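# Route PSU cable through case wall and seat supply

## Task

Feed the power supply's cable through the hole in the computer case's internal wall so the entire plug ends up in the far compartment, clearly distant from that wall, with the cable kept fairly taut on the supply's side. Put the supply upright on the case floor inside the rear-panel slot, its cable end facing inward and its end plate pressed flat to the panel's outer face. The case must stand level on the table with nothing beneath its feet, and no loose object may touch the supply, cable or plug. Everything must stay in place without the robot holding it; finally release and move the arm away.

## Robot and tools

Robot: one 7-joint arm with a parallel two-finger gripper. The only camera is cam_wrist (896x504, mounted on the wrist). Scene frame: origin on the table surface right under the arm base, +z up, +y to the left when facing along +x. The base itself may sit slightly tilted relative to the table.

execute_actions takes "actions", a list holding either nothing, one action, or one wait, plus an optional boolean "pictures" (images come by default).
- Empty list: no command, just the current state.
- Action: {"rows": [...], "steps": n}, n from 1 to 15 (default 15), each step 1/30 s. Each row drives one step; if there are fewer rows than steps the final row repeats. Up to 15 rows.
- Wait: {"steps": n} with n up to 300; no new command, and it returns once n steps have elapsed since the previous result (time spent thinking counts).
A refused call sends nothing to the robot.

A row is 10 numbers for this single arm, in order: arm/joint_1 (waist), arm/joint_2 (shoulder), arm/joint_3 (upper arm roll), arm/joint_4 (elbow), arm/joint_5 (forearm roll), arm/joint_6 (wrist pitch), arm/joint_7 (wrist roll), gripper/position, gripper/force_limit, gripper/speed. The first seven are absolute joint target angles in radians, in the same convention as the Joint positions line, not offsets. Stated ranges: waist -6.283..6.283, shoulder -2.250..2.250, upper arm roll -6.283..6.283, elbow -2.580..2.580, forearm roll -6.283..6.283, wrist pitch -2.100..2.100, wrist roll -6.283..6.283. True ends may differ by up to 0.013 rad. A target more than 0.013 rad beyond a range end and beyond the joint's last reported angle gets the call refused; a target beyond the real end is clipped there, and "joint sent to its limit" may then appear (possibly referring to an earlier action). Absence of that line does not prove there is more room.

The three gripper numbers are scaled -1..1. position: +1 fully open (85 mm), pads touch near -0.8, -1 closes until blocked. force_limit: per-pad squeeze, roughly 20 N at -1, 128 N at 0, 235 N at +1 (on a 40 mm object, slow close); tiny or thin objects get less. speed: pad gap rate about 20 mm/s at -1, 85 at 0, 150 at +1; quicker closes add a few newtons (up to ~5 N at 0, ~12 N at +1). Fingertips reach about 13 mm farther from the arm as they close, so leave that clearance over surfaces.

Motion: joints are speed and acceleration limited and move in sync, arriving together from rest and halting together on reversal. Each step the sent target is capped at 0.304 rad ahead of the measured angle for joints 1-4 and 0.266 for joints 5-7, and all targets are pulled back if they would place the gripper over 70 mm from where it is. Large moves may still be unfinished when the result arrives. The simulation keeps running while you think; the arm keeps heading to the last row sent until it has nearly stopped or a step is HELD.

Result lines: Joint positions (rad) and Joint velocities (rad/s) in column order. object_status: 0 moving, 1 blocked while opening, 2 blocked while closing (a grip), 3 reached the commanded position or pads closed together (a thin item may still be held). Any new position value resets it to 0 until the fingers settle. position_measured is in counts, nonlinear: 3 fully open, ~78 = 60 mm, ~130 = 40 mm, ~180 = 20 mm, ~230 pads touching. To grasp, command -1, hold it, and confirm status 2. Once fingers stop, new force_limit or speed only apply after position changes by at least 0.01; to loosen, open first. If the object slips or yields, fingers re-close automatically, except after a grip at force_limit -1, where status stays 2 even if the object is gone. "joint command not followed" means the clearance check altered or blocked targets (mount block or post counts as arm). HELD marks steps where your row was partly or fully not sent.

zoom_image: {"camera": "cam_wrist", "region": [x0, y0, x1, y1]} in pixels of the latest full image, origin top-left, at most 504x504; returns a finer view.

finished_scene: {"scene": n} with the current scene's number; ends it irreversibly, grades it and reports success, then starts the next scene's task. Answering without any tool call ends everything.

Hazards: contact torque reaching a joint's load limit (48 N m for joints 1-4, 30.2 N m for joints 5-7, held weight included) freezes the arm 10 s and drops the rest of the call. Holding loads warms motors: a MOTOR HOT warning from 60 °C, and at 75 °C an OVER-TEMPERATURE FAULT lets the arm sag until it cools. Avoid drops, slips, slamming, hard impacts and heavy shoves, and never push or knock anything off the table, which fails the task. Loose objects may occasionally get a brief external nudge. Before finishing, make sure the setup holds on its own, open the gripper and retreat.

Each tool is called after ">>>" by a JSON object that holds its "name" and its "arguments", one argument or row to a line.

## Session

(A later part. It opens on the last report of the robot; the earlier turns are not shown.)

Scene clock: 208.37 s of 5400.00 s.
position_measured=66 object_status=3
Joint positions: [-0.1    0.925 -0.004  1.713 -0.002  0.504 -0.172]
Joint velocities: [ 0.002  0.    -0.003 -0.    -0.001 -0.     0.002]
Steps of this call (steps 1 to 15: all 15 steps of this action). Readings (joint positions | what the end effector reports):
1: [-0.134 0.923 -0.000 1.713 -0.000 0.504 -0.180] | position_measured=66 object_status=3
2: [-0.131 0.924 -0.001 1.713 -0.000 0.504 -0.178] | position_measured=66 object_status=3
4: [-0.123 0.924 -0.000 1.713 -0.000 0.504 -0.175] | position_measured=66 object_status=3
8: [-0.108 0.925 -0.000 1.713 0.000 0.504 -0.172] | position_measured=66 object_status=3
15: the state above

>>> {"name": "execute_actions", "arguments": {
  "actions": [
    {"rows":[[-0.091,0.925,0,1.713,0,0.504,-0.175,0.5,-0.4,0]],"steps":10}
  ],
  "pictures": false
}}

>>> {"name": "execute_actions", "arguments": {
  "actions": [
    {"rows":[[-0.12,0.925,0,1.713,0,0.504,-0.175,0.5,-0.4,0],[-0.12,0.925,0,1.713,0,0.504,-0.175,0.5,-0.4,0],[-0.12,0.925,0,1.713,0,0.504,-0.175,0.5,-0.4,0],[-0.13,0.7,0,1.69,0,0.75,-0.175,0.5,-0.4,0]]}
  ],
  "pictures": false
}}

>>> {"name": "execute_actions", "arguments": {
  "actions": [
    {"rows":[[0.25,0.3,0,1.55,0,1.29,-1.35,1,-0.4,0]]}
  ]
}}

>>> {"name": "execute_actions", "arguments": {
  "actions": [
    {"steps":30}
  ]
}}

Scene clock: 212.27 s of 5400.00 s.
position_measured=66 object_status=3
Joint positions: [-0.097  0.925 -0.006  1.713 -0.002  0.504 -0.175]
Joint velocities: [-0.  0. -0. -0.  0.  0.  0.]
Steps of this call (steps 1 to 15: the robot went on to your last target; steps 16 to 90: nothing new was sent; then 0.57 s passed at rest; steps 91 to 100: all 10 steps of this action). Readings (joint positions | what the end effector reports):
91: [-0.099 0.925 -0.004 1.713 -0.002 0.504 -0.172] | position_measured=66 object_status=3
92: [-0.096 0.925 -0.006 1.713 -0.003 0.504 -0.174] | position_measured=66 object_status=3
94: [-0.097 0.925 -0.006 1.713 -0.002 0.504 -0.175] | position_measured=66 object_status=3
98: [-0.097 0.925 -0.006 1.713 -0.002 0.504 -0.175] | position_measured=66 object_status=3
100: the state above

Scene clock: 212.77 s of 5400.00 s.
position_measured=66 object_status=3
Joint positions: [-0.129  0.711 -0.     1.689 -0.     0.741 -0.175]
Joint velocities: [-0.008 -0.215  0.001 -0.026  0.002  0.286  0.001]
Steps of this call (steps 1 to 15: all 15 steps of this action). Readings (joint positions | what the end effector reports):
1: [-0.098 0.925 -0.006 1.713 -0.002 0.504 -0.175] | position_measured=66 object_status=3
2: [-0.103 0.925 -0.004 1.713 -0.001 0.504 -0.175] | position_measured=66 object_status=3
4: [-0.119 0.924 -0.001 1.713 -0.000 0.505 -0.175] | position_measured=66 object_status=3
8: [-0.123 0.869 -0.000 1.709 0.000 0.560 -0.175] | position_measured=66 object_status=3
15: the state above

Scene clock: 213.27 s of 5400.00 s.
position_measured=3 object_status=0
Joint positions: [ 0.148  0.41  -0.     1.585  0.     1.065 -0.481]
Joint velocities: [ 0.566 -0.623  0.027 -0.221  0.013  1.187 -1.199]
Steps of this call (steps 1 to 15: all 15 steps of this action). Readings (joint positions | what the end effector reports):
1: [-0.129 0.705 -0.000 1.689 -0.000 0.749 -0.175] | position_measured=66 object_status=0
2: [-0.123 0.696 -0.002 1.687 -0.001 0.757 -0.179] | position_measured=65 object_status=0
4: [-0.095 0.663 -0.003 1.676 -0.001 0.785 -0.201] | position_measured=55 object_status=0
8: [-0.004 0.573 -0.001 1.640 -0.000 0.863 -0.278] | position_measured=27 object_status=0
15: the state above

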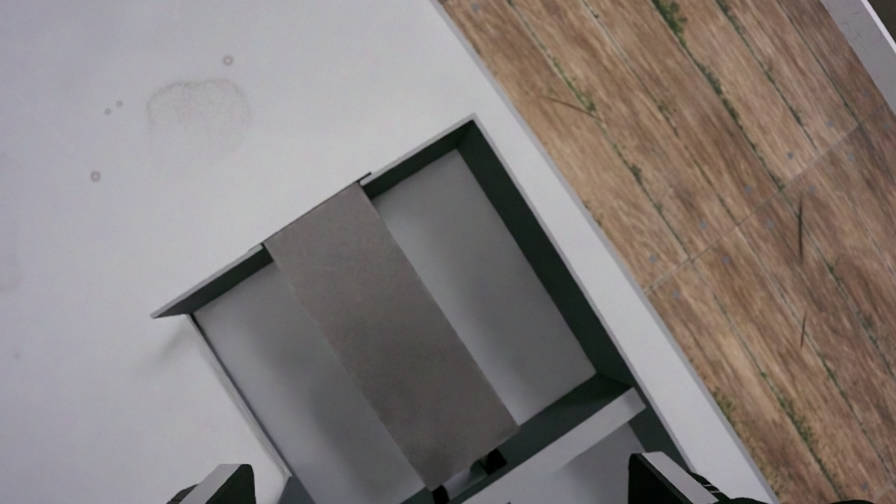

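Scene clock: 214.27 s of 5400.00 s.
position_measured=3 object_status=3
Joint positions: [ 0.25  0.3   0.    1.55  0.    1.29 -1.35]
Joint velocities: [ 0.001  0.     0.     0.    -0.001 -0.    -0.001]
Steps of this call (steps 1 to 30: the robot went on to your last target). Readings (joint positions | what the end effector reports):
1: [0.165 0.391 0.001 1.578 0.001 1.104 -0.522] | position_measured=3 object_status=0
2: [0.180 0.375 0.001 1.573 0.001 1.139 -0.562] | position_measured=3 object_status=0
4: [0.202 0.350 0.001 1.565 0.001 1.191 -0.644] | position_measured=3 object_status=0
8: [0.228 0.322 0.001 1.556 0.000 1.249 -0.806] | position_measured=3 object_status=3
30: the state above

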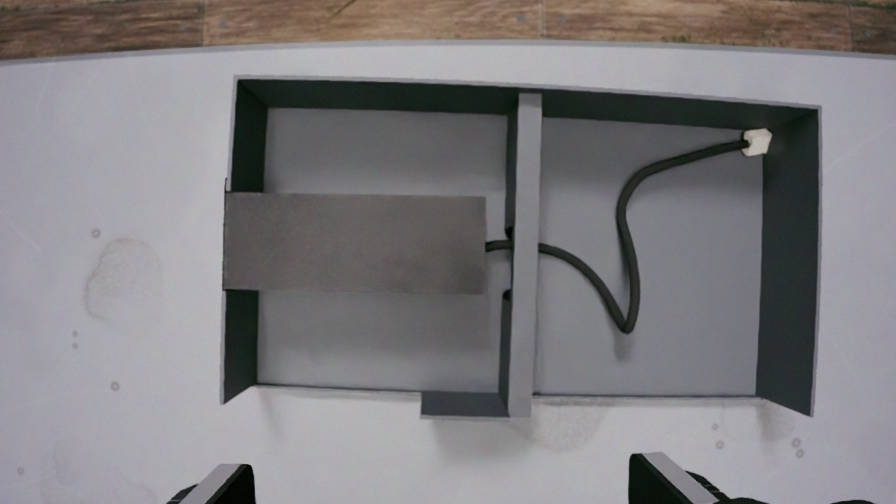

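>>> {"name": "zoom_image", "arguments": {
  "camera": "cam_wrist",
  "region": [180,150,340,330]
}}

Region (180, 150, 340, 330) of cam_wrist's 896x504 image, scaled by 2.800.

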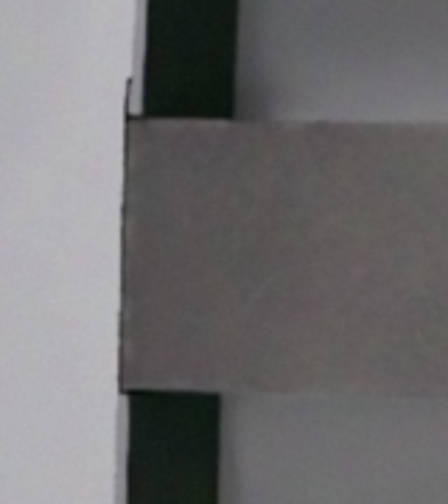

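>>> {"name": "finished_scene", "arguments": {
  "scene": 1
}}

The scene is finished: the task was done.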